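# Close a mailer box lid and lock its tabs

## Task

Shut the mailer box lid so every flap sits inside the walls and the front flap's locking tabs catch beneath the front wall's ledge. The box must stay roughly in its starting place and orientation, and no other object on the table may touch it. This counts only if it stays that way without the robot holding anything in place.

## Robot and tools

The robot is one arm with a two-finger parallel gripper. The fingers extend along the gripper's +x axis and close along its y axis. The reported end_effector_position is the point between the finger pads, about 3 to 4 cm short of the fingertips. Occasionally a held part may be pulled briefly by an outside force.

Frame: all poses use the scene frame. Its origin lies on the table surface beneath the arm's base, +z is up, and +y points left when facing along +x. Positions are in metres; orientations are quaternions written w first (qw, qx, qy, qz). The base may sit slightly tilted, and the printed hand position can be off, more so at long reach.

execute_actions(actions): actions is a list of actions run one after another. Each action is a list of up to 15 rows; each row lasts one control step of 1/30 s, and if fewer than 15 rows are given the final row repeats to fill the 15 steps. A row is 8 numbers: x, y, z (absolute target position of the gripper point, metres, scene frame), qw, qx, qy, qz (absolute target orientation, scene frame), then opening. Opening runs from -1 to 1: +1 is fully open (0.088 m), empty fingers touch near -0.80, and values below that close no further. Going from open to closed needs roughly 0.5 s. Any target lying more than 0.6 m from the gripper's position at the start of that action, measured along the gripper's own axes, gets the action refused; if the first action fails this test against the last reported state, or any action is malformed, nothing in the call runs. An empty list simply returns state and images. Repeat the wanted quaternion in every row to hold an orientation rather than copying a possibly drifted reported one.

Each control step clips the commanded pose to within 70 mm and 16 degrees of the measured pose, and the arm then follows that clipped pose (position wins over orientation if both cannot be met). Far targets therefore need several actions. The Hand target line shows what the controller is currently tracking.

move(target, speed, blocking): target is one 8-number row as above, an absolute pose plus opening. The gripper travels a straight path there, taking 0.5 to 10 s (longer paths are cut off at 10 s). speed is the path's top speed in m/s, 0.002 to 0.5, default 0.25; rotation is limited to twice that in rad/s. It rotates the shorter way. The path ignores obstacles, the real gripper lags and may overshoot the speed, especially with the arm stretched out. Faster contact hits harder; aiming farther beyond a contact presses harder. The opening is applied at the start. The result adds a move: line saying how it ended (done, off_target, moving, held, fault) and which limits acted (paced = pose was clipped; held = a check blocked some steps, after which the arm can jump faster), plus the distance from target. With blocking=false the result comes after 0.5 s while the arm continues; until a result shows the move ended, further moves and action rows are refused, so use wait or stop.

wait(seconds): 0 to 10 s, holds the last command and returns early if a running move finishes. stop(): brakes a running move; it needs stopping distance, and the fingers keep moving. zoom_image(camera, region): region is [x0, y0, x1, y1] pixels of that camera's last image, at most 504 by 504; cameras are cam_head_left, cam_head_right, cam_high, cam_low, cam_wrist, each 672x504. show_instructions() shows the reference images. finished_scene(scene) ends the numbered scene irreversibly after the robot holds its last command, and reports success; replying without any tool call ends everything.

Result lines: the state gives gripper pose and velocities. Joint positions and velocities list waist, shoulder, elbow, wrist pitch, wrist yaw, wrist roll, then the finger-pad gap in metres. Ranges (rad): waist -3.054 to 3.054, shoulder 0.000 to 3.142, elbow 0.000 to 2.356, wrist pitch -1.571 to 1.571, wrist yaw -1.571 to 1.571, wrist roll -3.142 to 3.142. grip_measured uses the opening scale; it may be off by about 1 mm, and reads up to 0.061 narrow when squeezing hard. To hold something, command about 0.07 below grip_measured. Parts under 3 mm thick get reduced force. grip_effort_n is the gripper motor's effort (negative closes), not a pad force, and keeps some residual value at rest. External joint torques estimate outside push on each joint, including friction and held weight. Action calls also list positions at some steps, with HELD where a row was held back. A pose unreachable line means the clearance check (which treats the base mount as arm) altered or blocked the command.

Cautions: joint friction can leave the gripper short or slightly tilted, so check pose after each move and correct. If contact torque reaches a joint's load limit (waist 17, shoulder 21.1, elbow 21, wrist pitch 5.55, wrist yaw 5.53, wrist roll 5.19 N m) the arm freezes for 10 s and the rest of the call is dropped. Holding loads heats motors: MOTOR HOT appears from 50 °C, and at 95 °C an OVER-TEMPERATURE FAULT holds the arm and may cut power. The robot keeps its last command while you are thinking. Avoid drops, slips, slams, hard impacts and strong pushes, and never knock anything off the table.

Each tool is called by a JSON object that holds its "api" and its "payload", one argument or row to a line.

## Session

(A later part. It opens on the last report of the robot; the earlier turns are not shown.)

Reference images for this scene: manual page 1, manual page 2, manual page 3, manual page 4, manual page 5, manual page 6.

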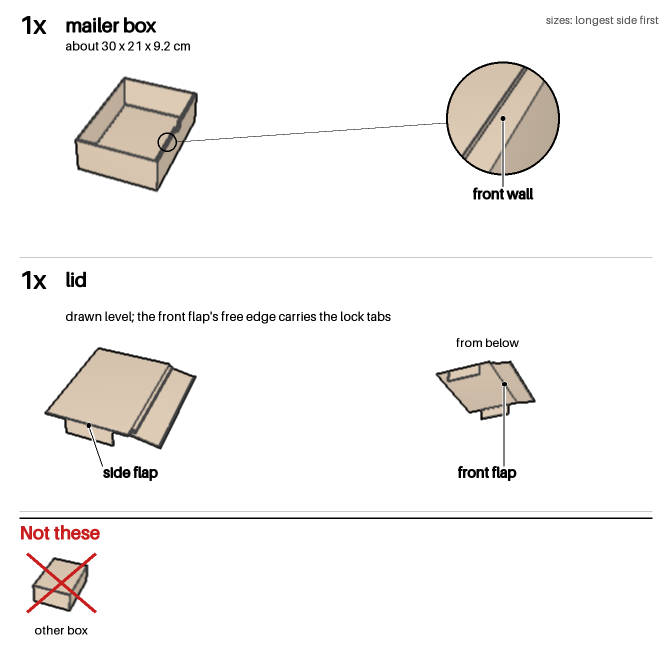

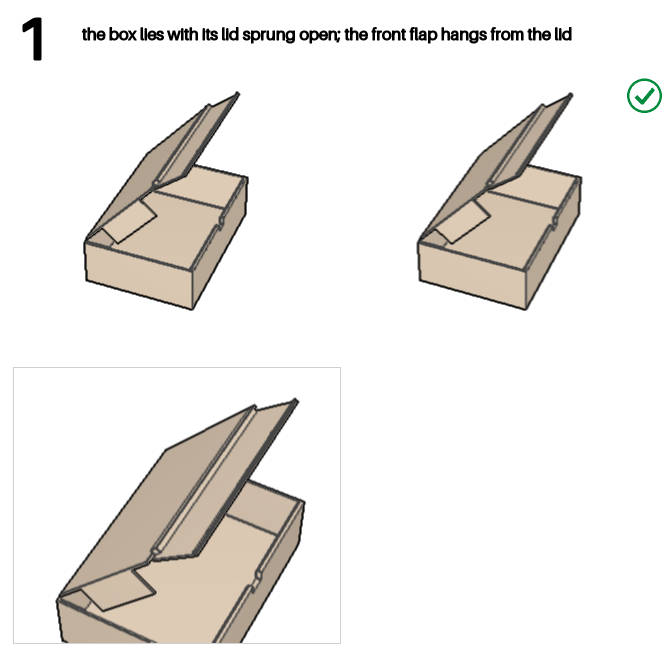

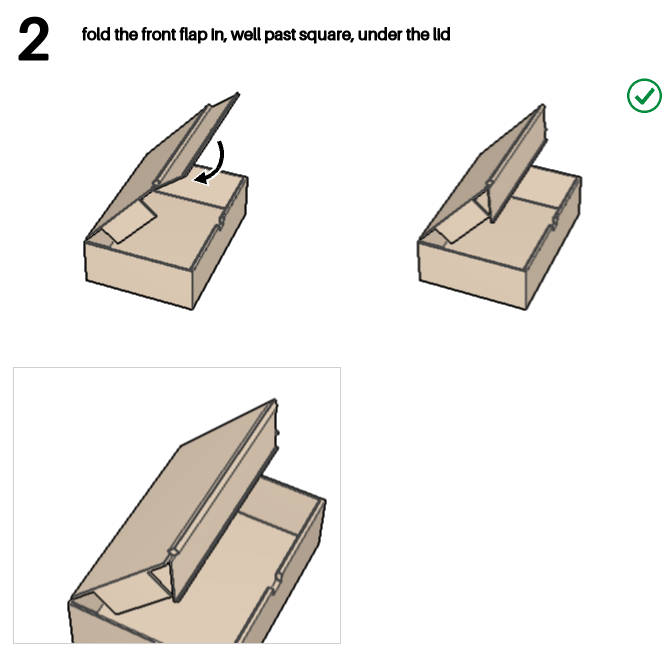

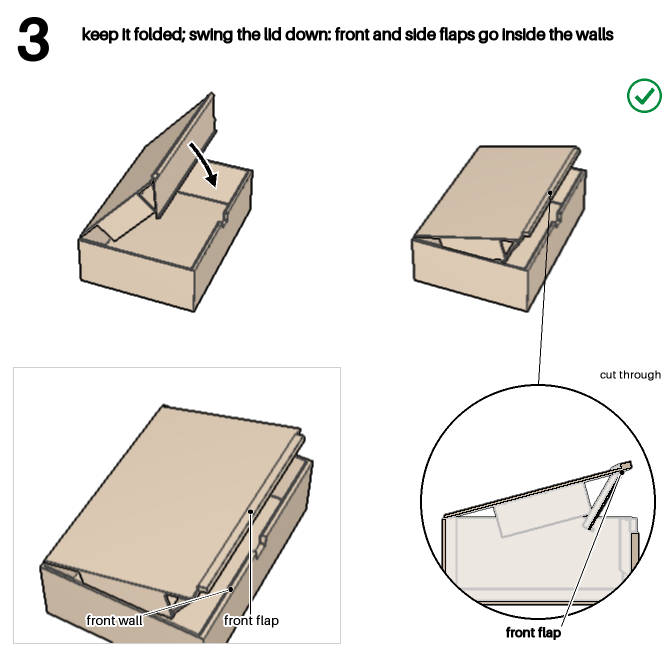

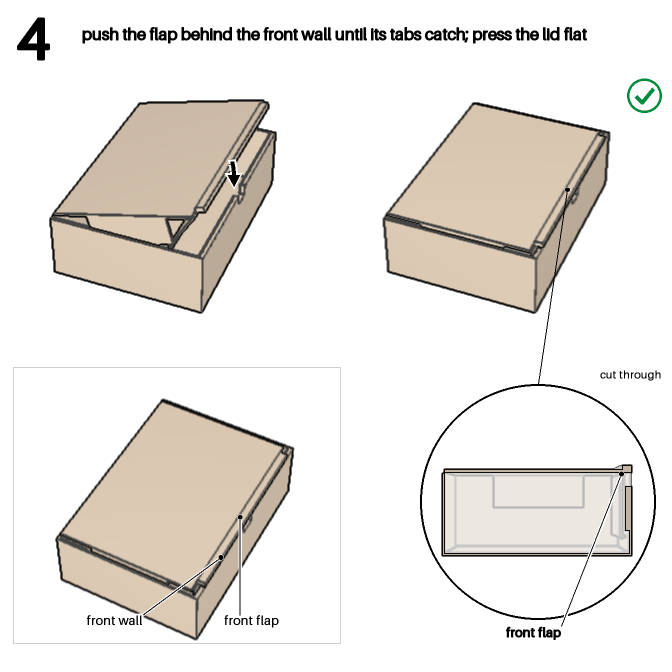

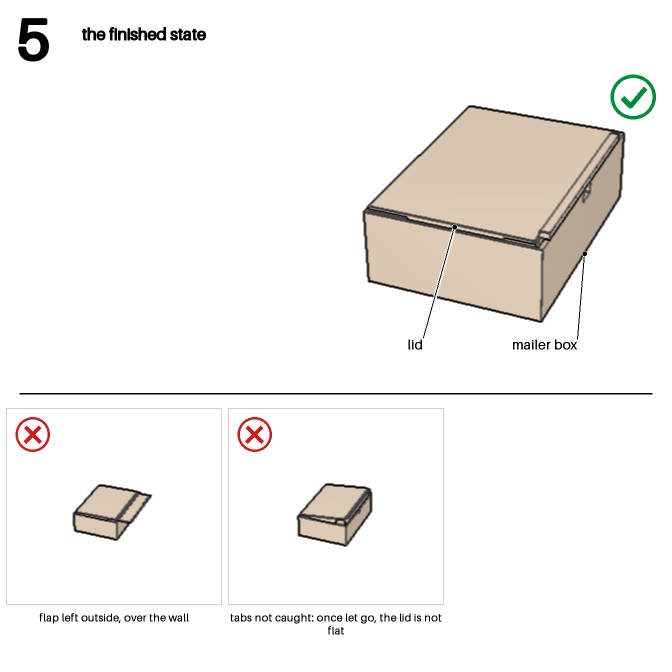

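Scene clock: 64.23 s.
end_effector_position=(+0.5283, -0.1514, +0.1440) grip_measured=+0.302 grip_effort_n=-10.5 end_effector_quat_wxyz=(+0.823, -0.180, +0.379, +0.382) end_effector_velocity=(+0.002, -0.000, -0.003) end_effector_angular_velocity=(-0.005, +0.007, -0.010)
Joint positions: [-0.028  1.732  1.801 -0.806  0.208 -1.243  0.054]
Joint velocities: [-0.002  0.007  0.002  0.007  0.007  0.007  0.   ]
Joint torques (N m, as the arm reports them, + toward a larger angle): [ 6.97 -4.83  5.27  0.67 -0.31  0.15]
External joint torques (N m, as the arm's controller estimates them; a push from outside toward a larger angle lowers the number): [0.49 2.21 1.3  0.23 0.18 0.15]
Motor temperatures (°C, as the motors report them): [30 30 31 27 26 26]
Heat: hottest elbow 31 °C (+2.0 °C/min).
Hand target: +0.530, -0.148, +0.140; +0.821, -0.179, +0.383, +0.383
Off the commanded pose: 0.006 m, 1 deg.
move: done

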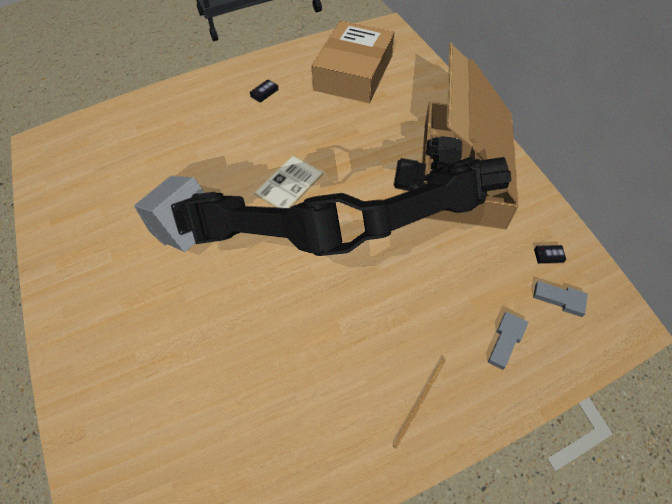

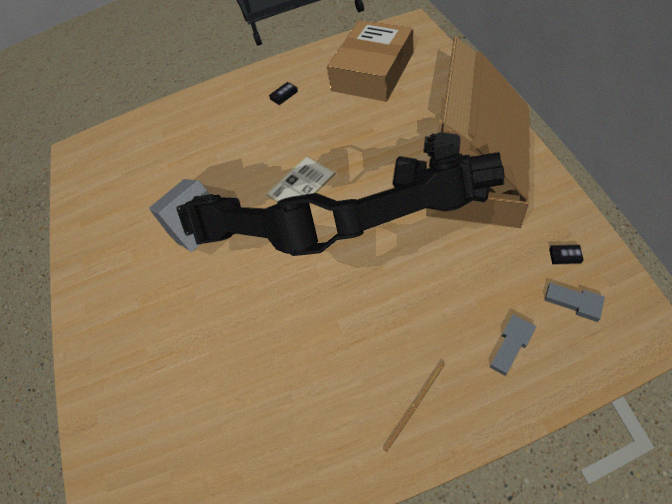

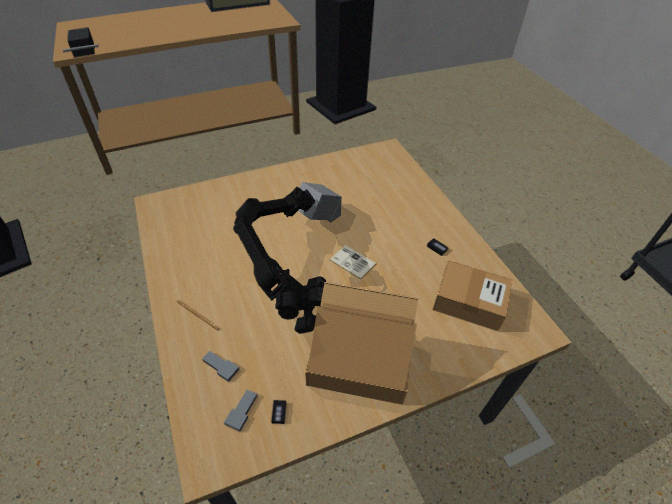

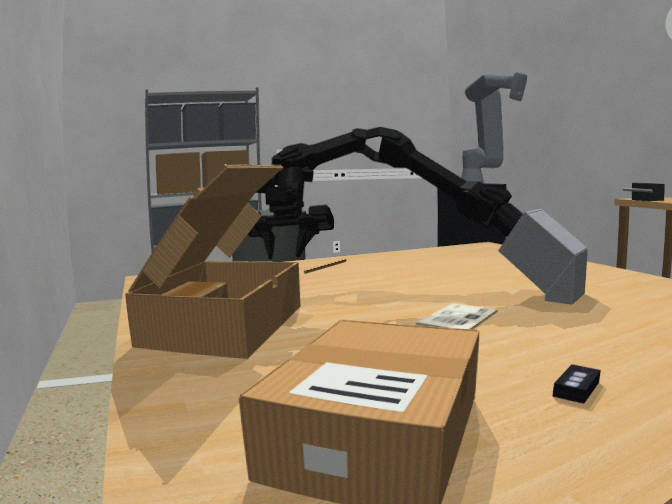

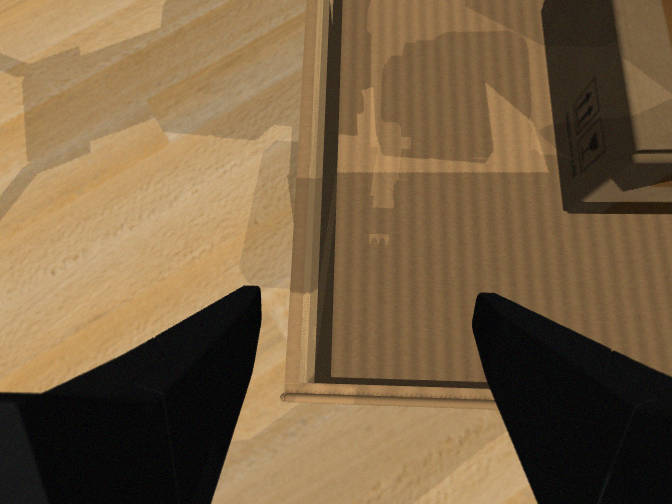

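{"api": "move", "payload": {
  "target": [0.524,-0.128,0.135,0.821,-0.179,0.383,0.383,0.3],
  "speed": 0.08
}}

{"api": "move", "payload": {
  "target": [0.528,-0.122,0.098,0.821,-0.179,0.383,0.383,0.3],
  "speed": 0.05
}}

{"api": "move", "payload": {
  "target": [0.47,-0.06,0.098,0.85,-0.145,0.397,0.31,0.3],
  "speed": 0.04
}}

Scene clock: 70.47 s.
end_effector_position=(+0.5256, -0.1284, +0.1349) grip_measured=+0.302 grip_effort_n=-10.5 end_effector_quat_wxyz=(+0.821, -0.179, +0.382, +0.384) end_effector_velocity=(-0.002, +0.000, -0.003) end_effector_angular_velocity=(-0.016, -0.005, +0.016)
Joint positions: [-0.006  1.733  1.712 -0.728  0.226 -1.225  0.054]
Joint velocities: [-0.002 -0.002 -0.012  0.007  0.007 -0.022  0.   ]
Joint torques (N m, as the arm reports them, + toward a larger angle): [ 7.23 -6.6   3.66  0.69 -0.36  0.11]
External joint torques (N m, as the arm's controller estimates them; a push from outside toward a larger angle lowers the number): [ 0.55  0.4  -0.31  0.25  0.12  0.11]
Motor temperatures (°C, as the motors report them): [31 30 31 27 26 26]
Heat: hottest waist 31 °C (+2.0 °C/min).
Hand target: +0.524, -0.128, +0.135; +0.821, -0.179, +0.383, +0.383
Off the commanded pose: 0.002 m, 0 deg.
move: done

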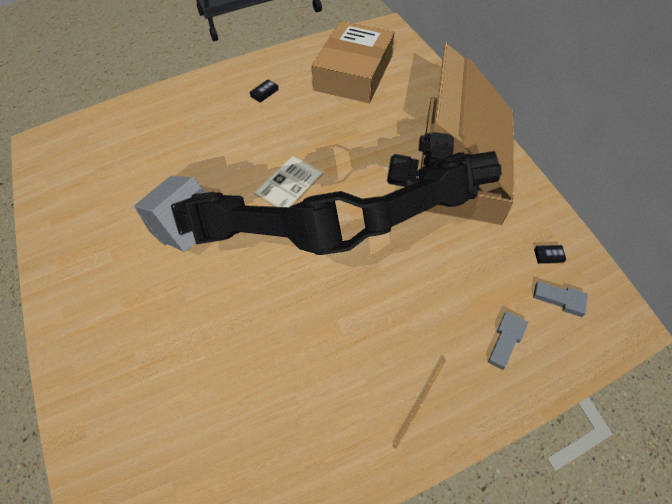

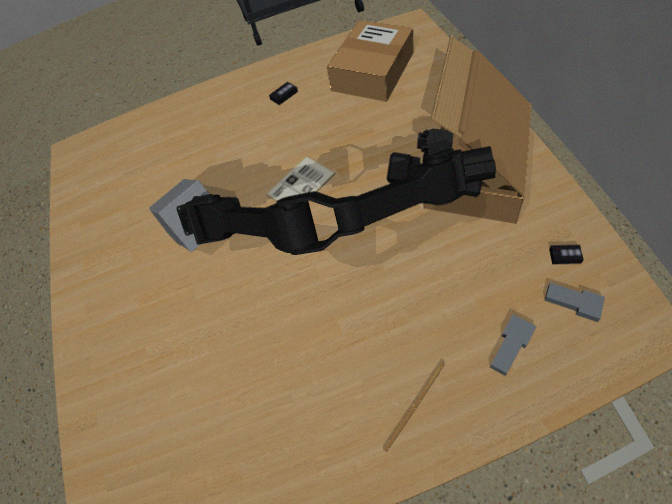

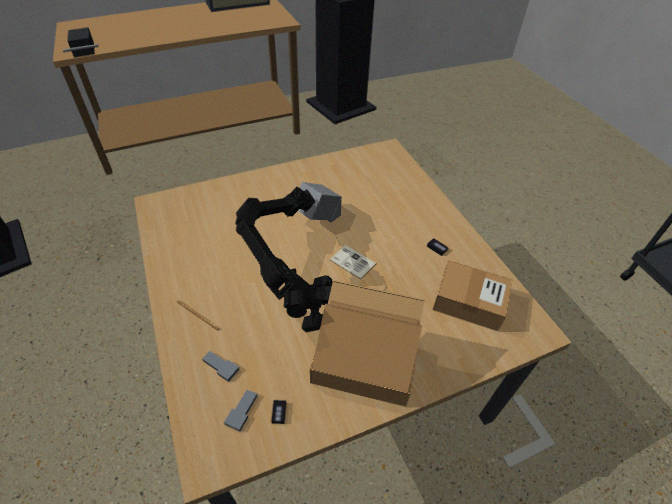

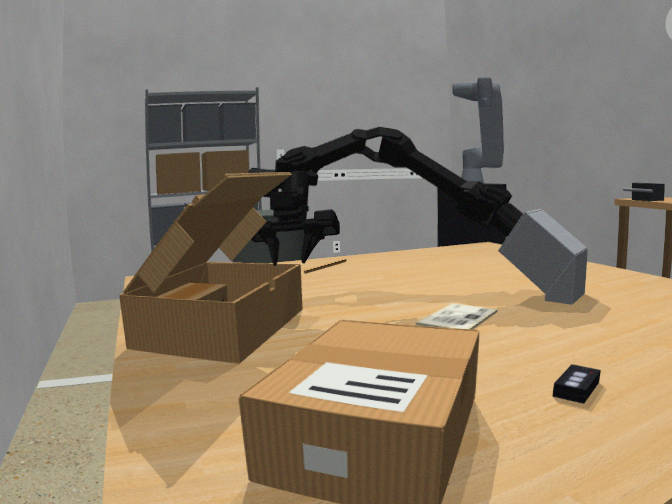

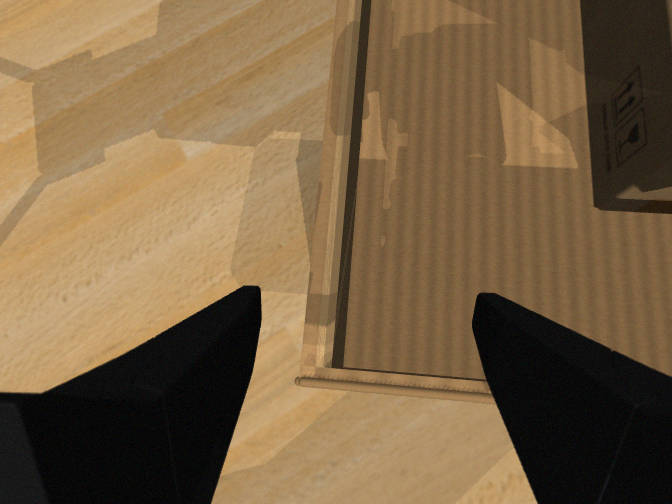

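Scene clock: 71.47 s.
end_effector_position=(+0.5329, -0.1280, +0.1211) grip_measured=+0.302 grip_effort_n=-8.6 end_effector_quat_wxyz=(+0.834, -0.180, +0.363, +0.375) end_effector_velocity=(+0.001, -0.001, -0.003) end_effector_angular_velocity=(-0.001, -0.009, -0.006)
Joint positions: [-0.042  1.74   1.671 -0.631  0.176 -1.262  0.054]
Joint velocities: [-0.007 -0.002 -0.012  0.022 -0.007 -0.007  0.   ]
Joint torques (N m, as the arm reports them, + toward a larger angle): [ 4.5  -3.29  2.94  0.84 -0.21 -0.07]
External joint torques (N m, as the arm's controller estimates them; a push from outside toward a larger angle lowers the number): [-2.14  4.02 -1.08  0.36  0.28 -0.08]
Motor temperatures (°C, as the motors report them): [31 30 31 27 26 26]
Heat: hottest waist 31 °C (+2.0 °C/min).
Hand target: +0.527, -0.122, +0.099; +0.821, -0.179, +0.383, +0.383
Off the commanded pose: 0.024 m, 3 deg.
move: off_target

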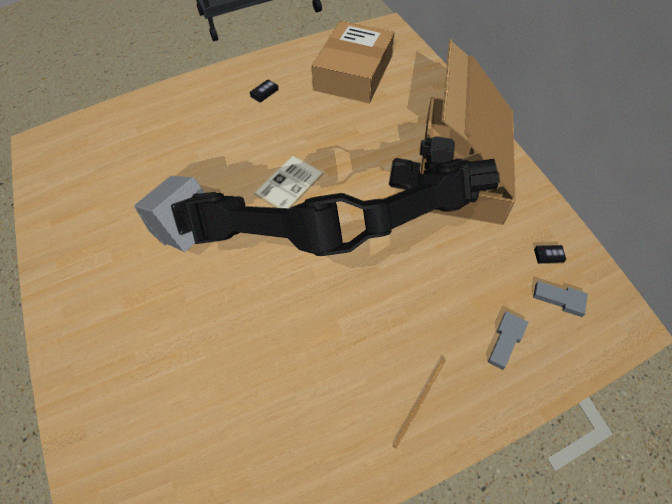

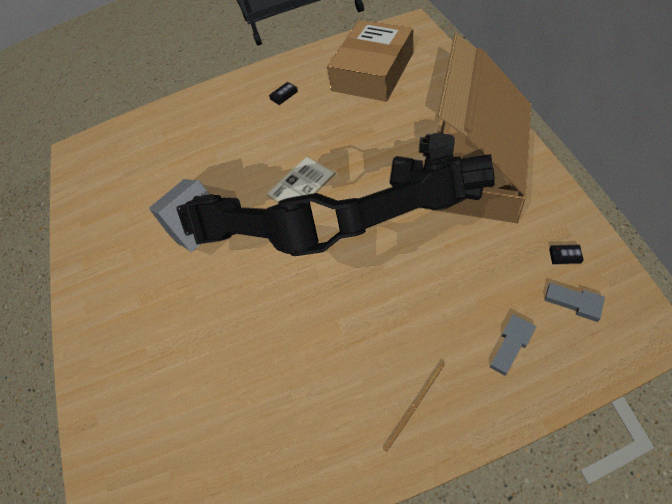

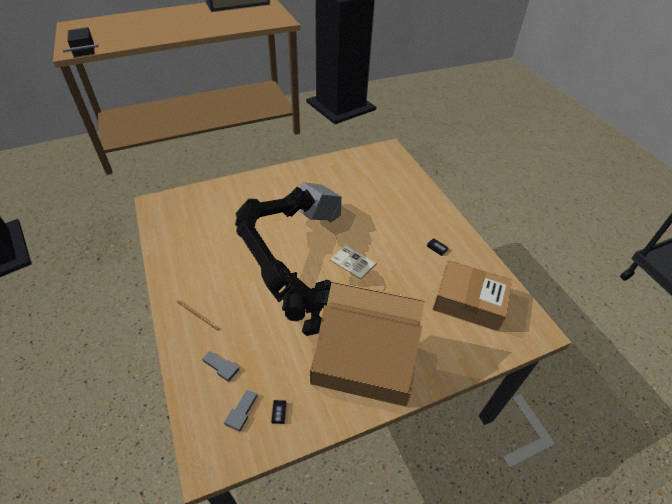

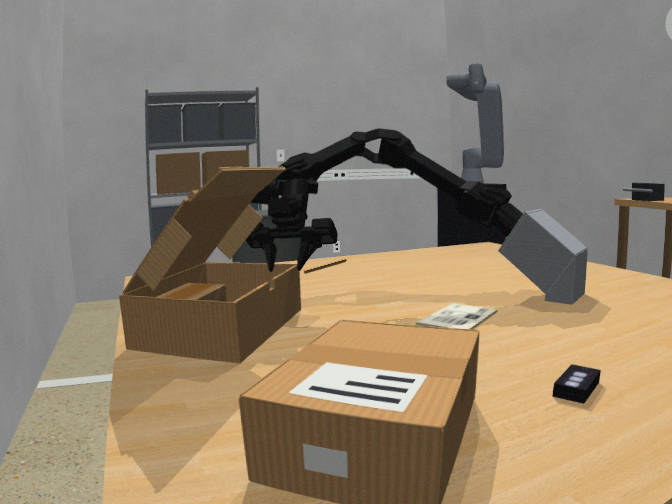

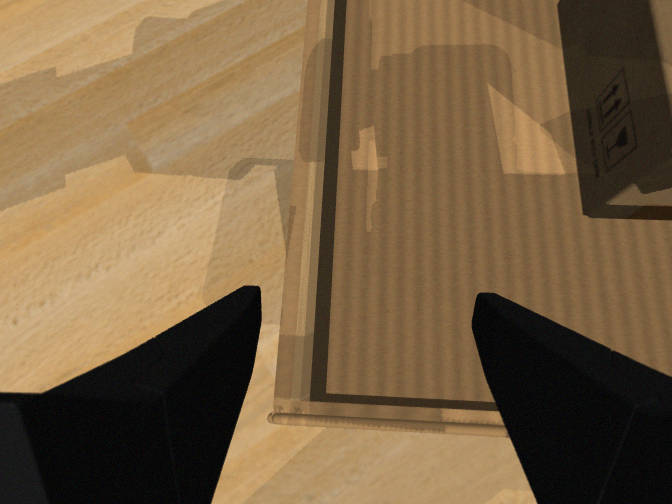

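Scene clock: 74.20 s.
end_effector_position=(+0.4851, -0.0685, +0.1204) grip_measured=+0.302 grip_effort_n=-8.6 end_effector_quat_wxyz=(+0.869, -0.143, +0.368, +0.297) end_effector_velocity=(-0.001, -0.002, -0.001) end_effector_angular_velocity=(-0.003, +0.001, -0.019)
Joint positions: [ 0.069  1.564  1.149 -0.172  0.298 -1.09   0.054]
Joint velocities: [-0.002 -0.007 -0.017  0.022  0.007  0.007 -0.   ]
Joint torques (N m, as the arm reports them, + toward a larger angle): [ 4.13 -2.53  0.63 -0.22  0.24  0.26]
External joint torques (N m, as the arm's controller estimates them; a push from outside toward a larger angle lowers the number): [-1.79  2.98 -3.05 -0.9   0.7   0.26]
Motor temperatures (°C, as the motors report them): [32 31 31 27 26 26]
Heat: hottest waist 32 °C (+3.0 °C/min).
Hand target: +0.470, -0.060, +0.099; +0.851, -0.145, +0.398, +0.311
Off the commanded pose: 0.028 m, 4 deg.
move: off_target

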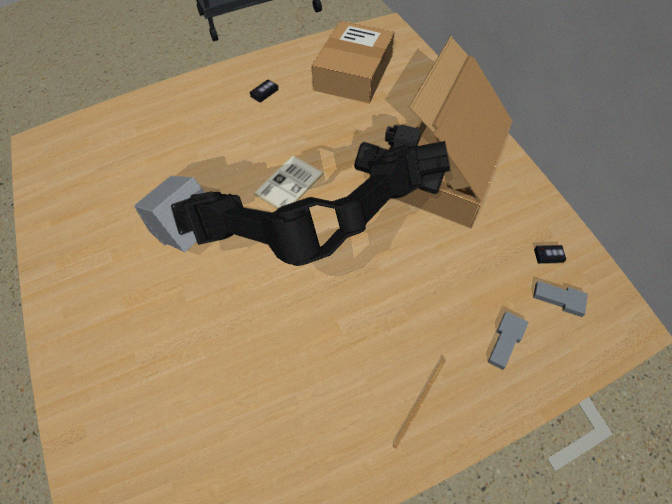

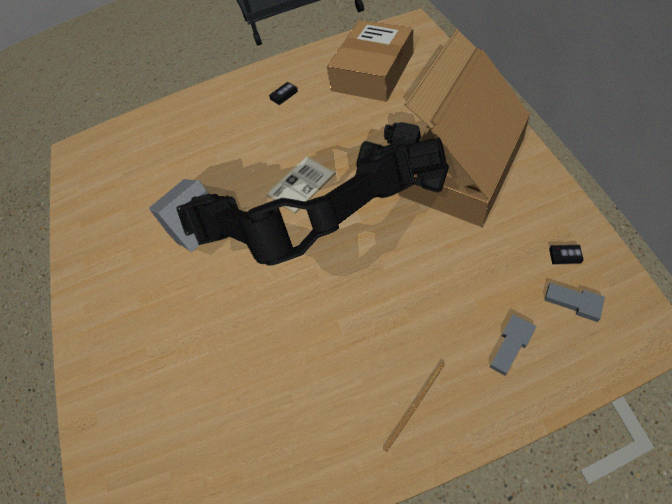

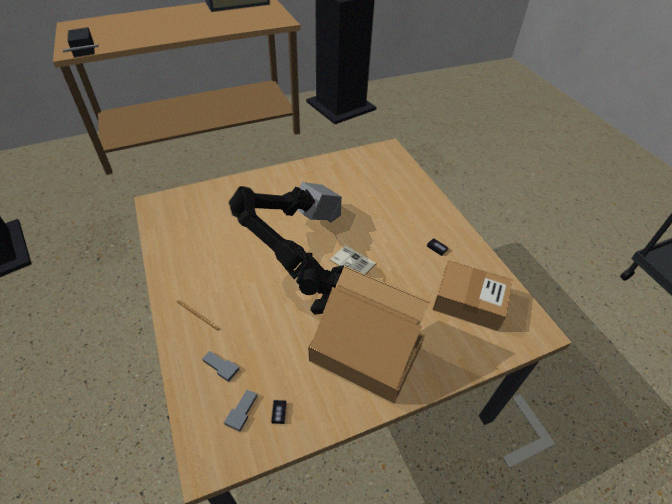

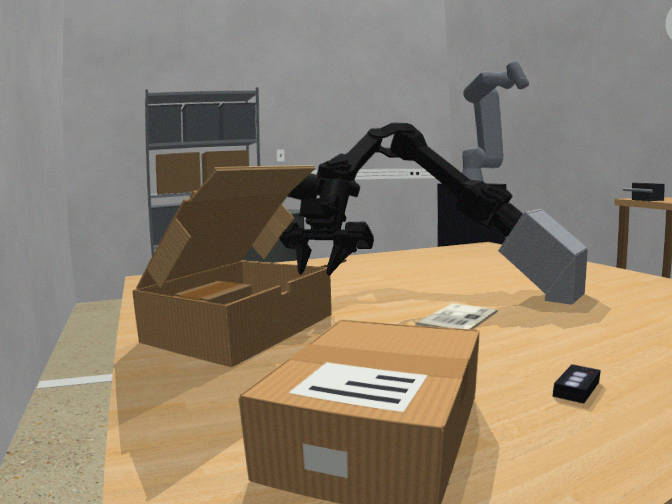

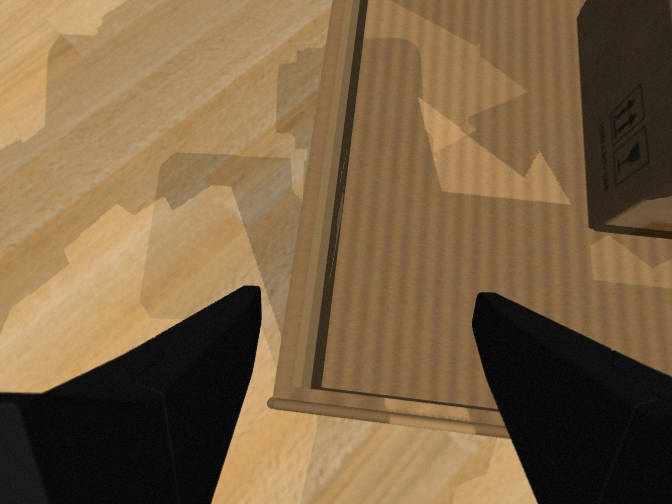

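Drag works. Continue mostly −x.

{"api": "move", "payload": {
  "target": [0.435,-0.045,0.09,0.865,-0.125,0.403,0.27,0.3],
  "speed": 0.03
}}

{"api": "move", "payload": {
  "target": [0.41,-0.08,0.2,0.865,-0.125,0.403,0.27,1],
  "speed": 0.1
}}

{"api": "move", "payload": {
  "target": [0.36,-0.22,0.25,0.94,0,0,0.342,1]
}}

Scene clock: 80.07 s.
end_effector_position=(+0.4553, -0.0524, +0.1201) grip_measured=+0.302 grip_effort_n=-8.6 end_effector_quat_wxyz=(+0.888, -0.122, +0.360, +0.258) end_effector_velocity=(-0.006, +0.004, -0.001) end_effector_angular_velocity=(+0.002, +0.002, +0.023)
Joint positions: [ 0.102  1.477  0.92   0.039  0.332 -1.029  0.054]
Joint velocities: [ 0.002 -0.007 -0.017 -0.007 -0.007 -0.007 -0.   ]
Joint torques (N m, as the arm reports them, + toward a larger angle): [ 2.27 -1.5  -0.58 -0.45  0.57  0.52]
External joint torques (N m, as the arm's controller estimates them; a push from outside toward a larger angle lowers the number): [-3.14  3.22 -4.06 -1.2   1.03  0.52]
Motor temperatures (°C, as the motors report them): [31 30 31 27 25 26]
Heat: hottest waist 31 °C (+1.0 °C/min).
Hand target: +0.434, -0.046, +0.092; +0.865, -0.125, +0.403, +0.270
Off the commanded pose: 0.037 m, 6 deg.
move: off_target

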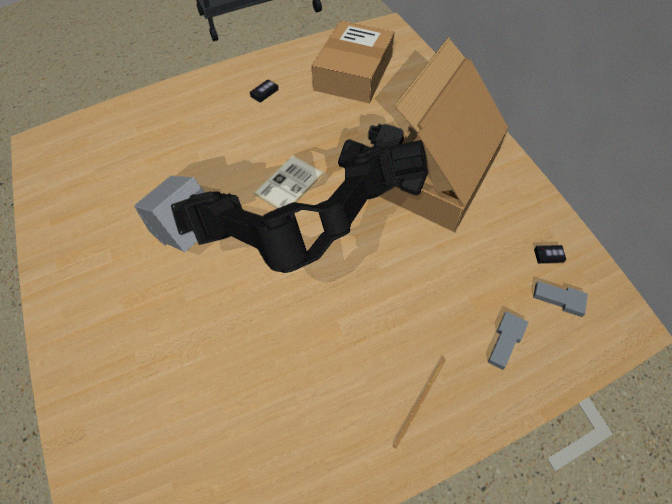

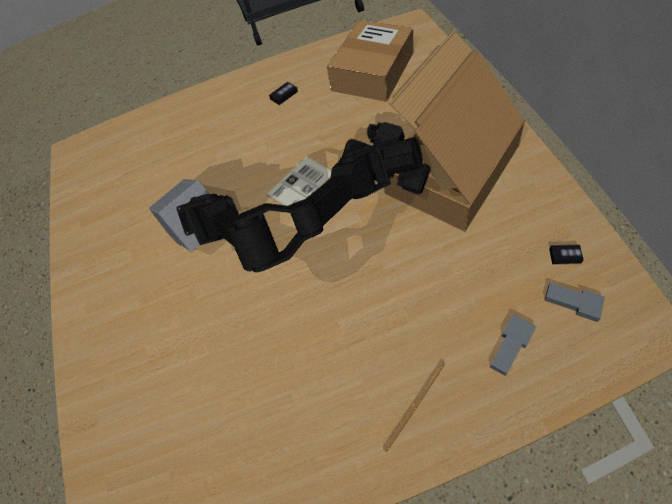

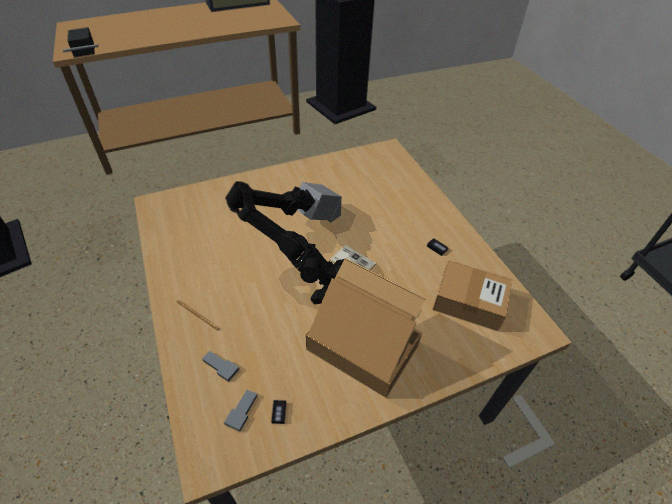

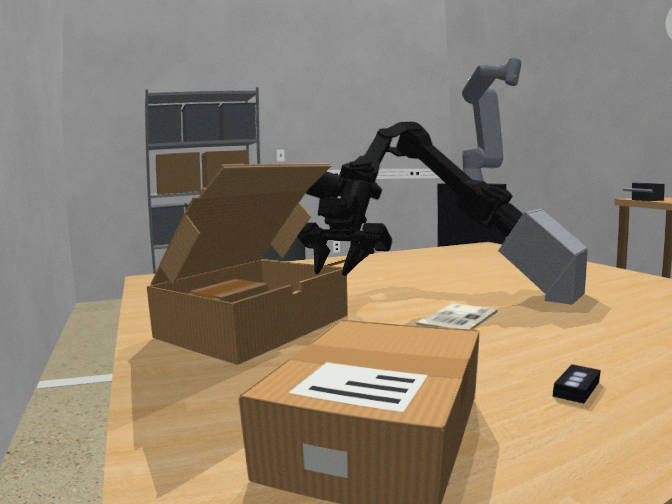

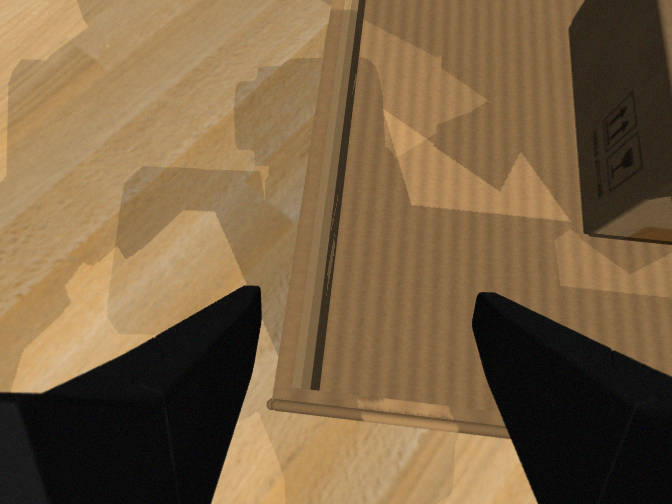

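Scene clock: 81.50 s.
end_effector_position=(+0.4094, -0.0765, +0.1977) grip_measured=+0.996 grip_effort_n=17.9 end_effector_quat_wxyz=(+0.864, -0.127, +0.403, +0.275) end_effector_velocity=(-0.002, -0.001, -0.000) end_effector_angular_velocity=(-0.016, +0.014, +0.003)
Joint positions: [ 0.325  1.258  1.014 -0.442  0.563 -0.847  0.088]
Joint velocities: [ 0.007  0.002  0.007 -0.022  0.022  0.007  0.   ]
Joint torques (N m, as the arm reports them, + toward a larger angle): [ 4.57 -3.02  5.62  0.58 -0.2   0.15]
External joint torques (N m, as the arm's controller estimates them; a push from outside toward a larger angle lowers the number): [ 0.24 -0.18  1.66 -0.19  0.17  0.15]
Motor temperatures (°C, as the motors report them): [32 30 31 27 25 26]
Heat: hottest waist 32 °C (+2.0 °C/min).
Hand target: +0.410, -0.080, +0.200; +0.865, -0.125, +0.403, +0.270
Off the commanded pose: 0.004 m, 1 deg.
move: done

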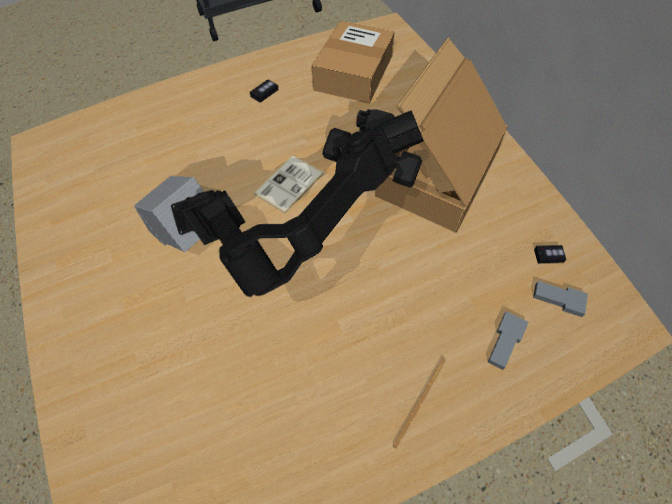

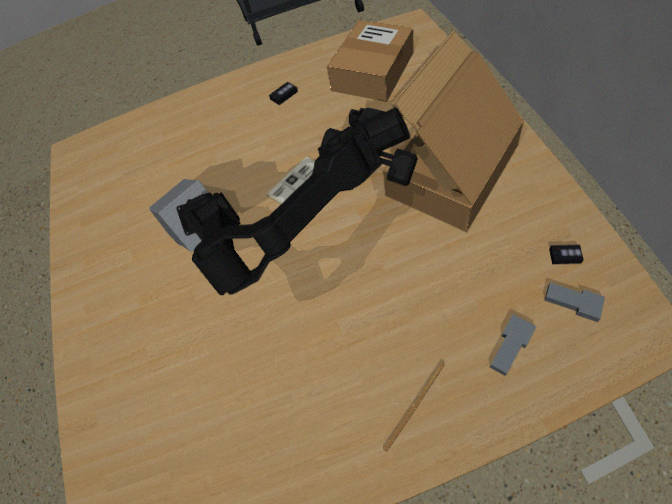

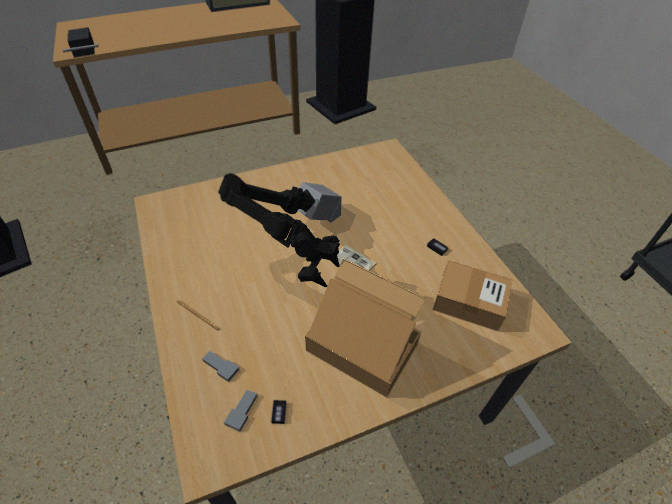

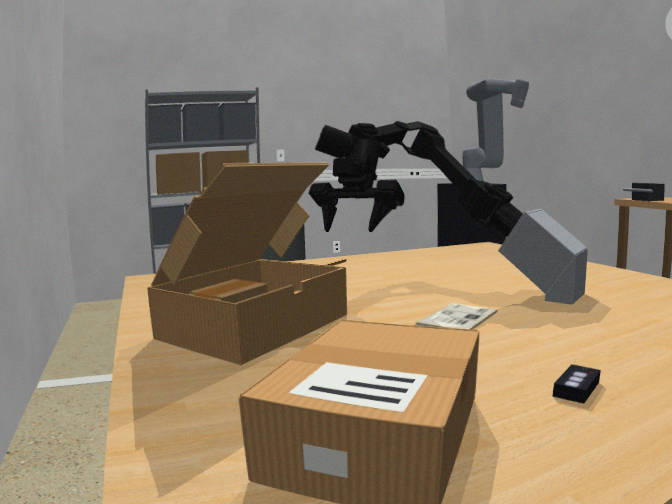

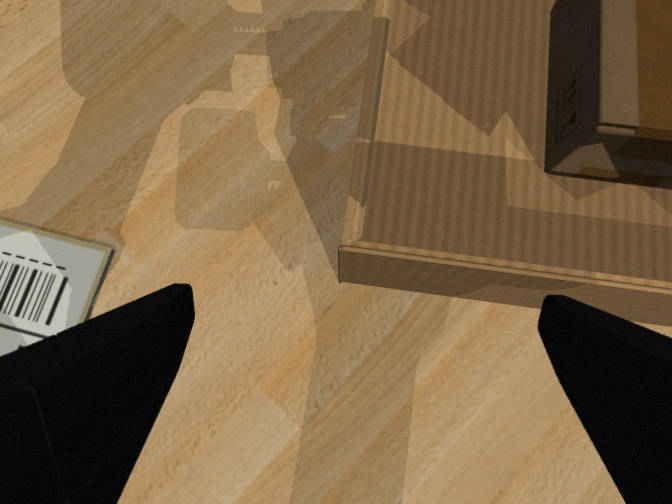

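Scene clock: 83.83 s.
end_effector_position=(+0.3589, -0.2190, +0.2522) grip_measured=+0.996 grip_effort_n=17.9 end_effector_quat_wxyz=(+0.941, -0.002, +0.000, +0.338) end_effector_velocity=(-0.002, +0.000, -0.001) end_effector_angular_velocity=(+0.004, -0.007, +0.014)
Joint positions: [-0.628  0.94   1.084 -0.609 -1.096 -1.365  0.088]
Joint velocities: [-0.012  0.012  0.012 -0.037 -0.022 -0.037 -0.   ]
Joint torques (N m, as the arm reports them, + toward a larger angle): [ 1.41 -4.47  6.51  0.24 -0.92 -0.14]
External joint torques (N m, as the arm's controller estimates them; a push from outside toward a larger angle lowers the number): [-0.13  1.95  1.73 -0.13 -0.21 -0.14]
Motor temperatures (°C, as the motors report them): [31 30 31 27 26 26]
Heat: hottest waist 31 °C (+1.0 °C/min).
Hand target: +0.360, -0.220, +0.250; +0.940, +0.001, -0.000, +0.340
Off the commanded pose: 0.003 m, 0 deg.
move: done

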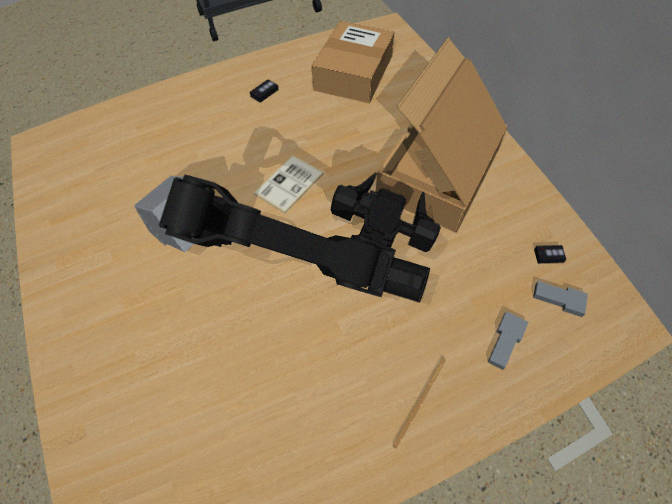

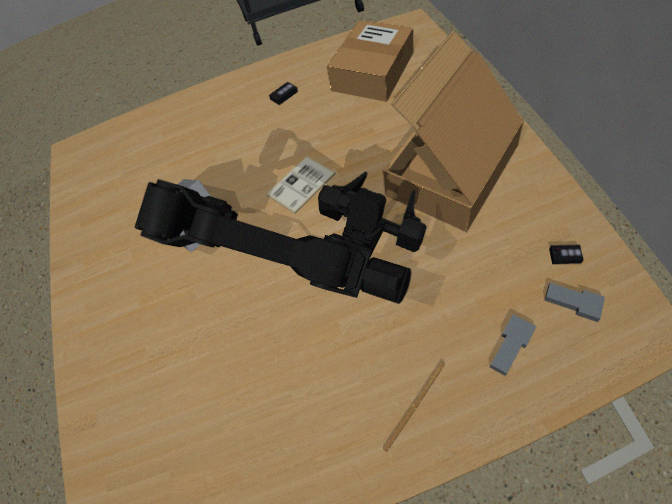

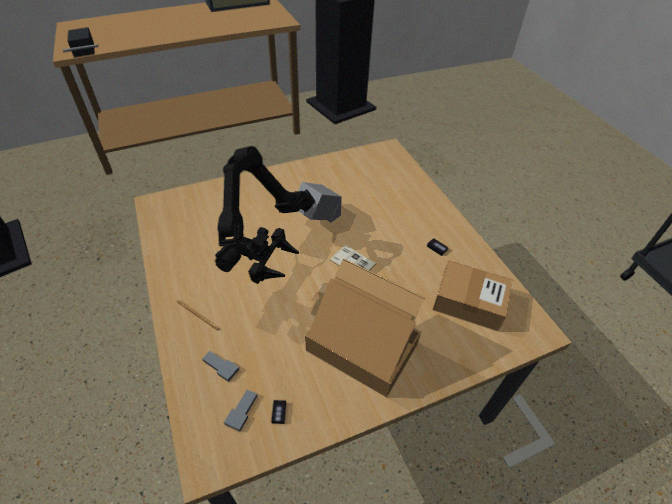

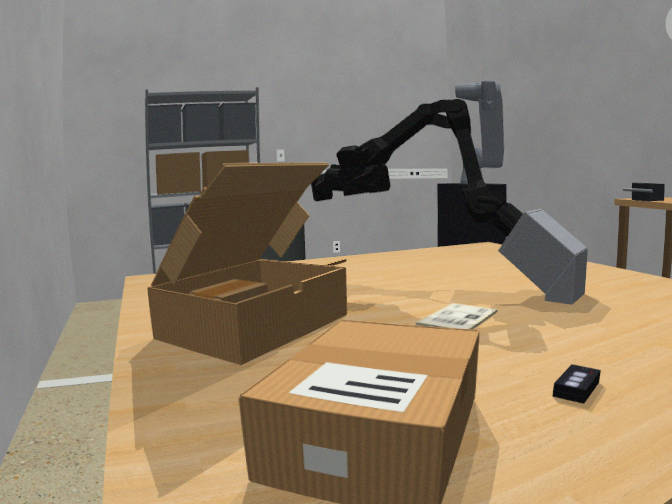

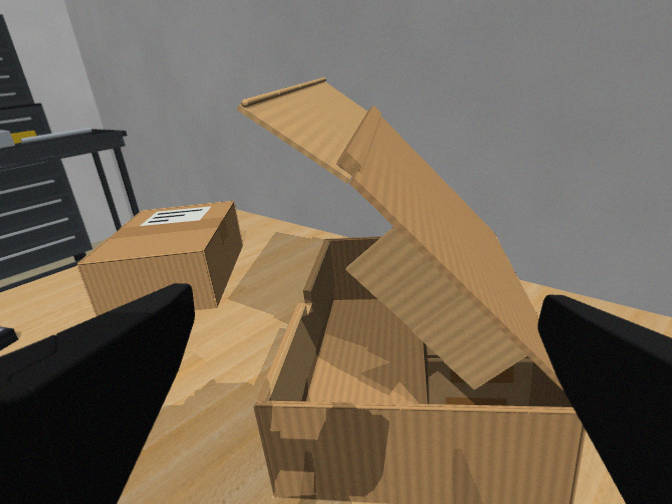

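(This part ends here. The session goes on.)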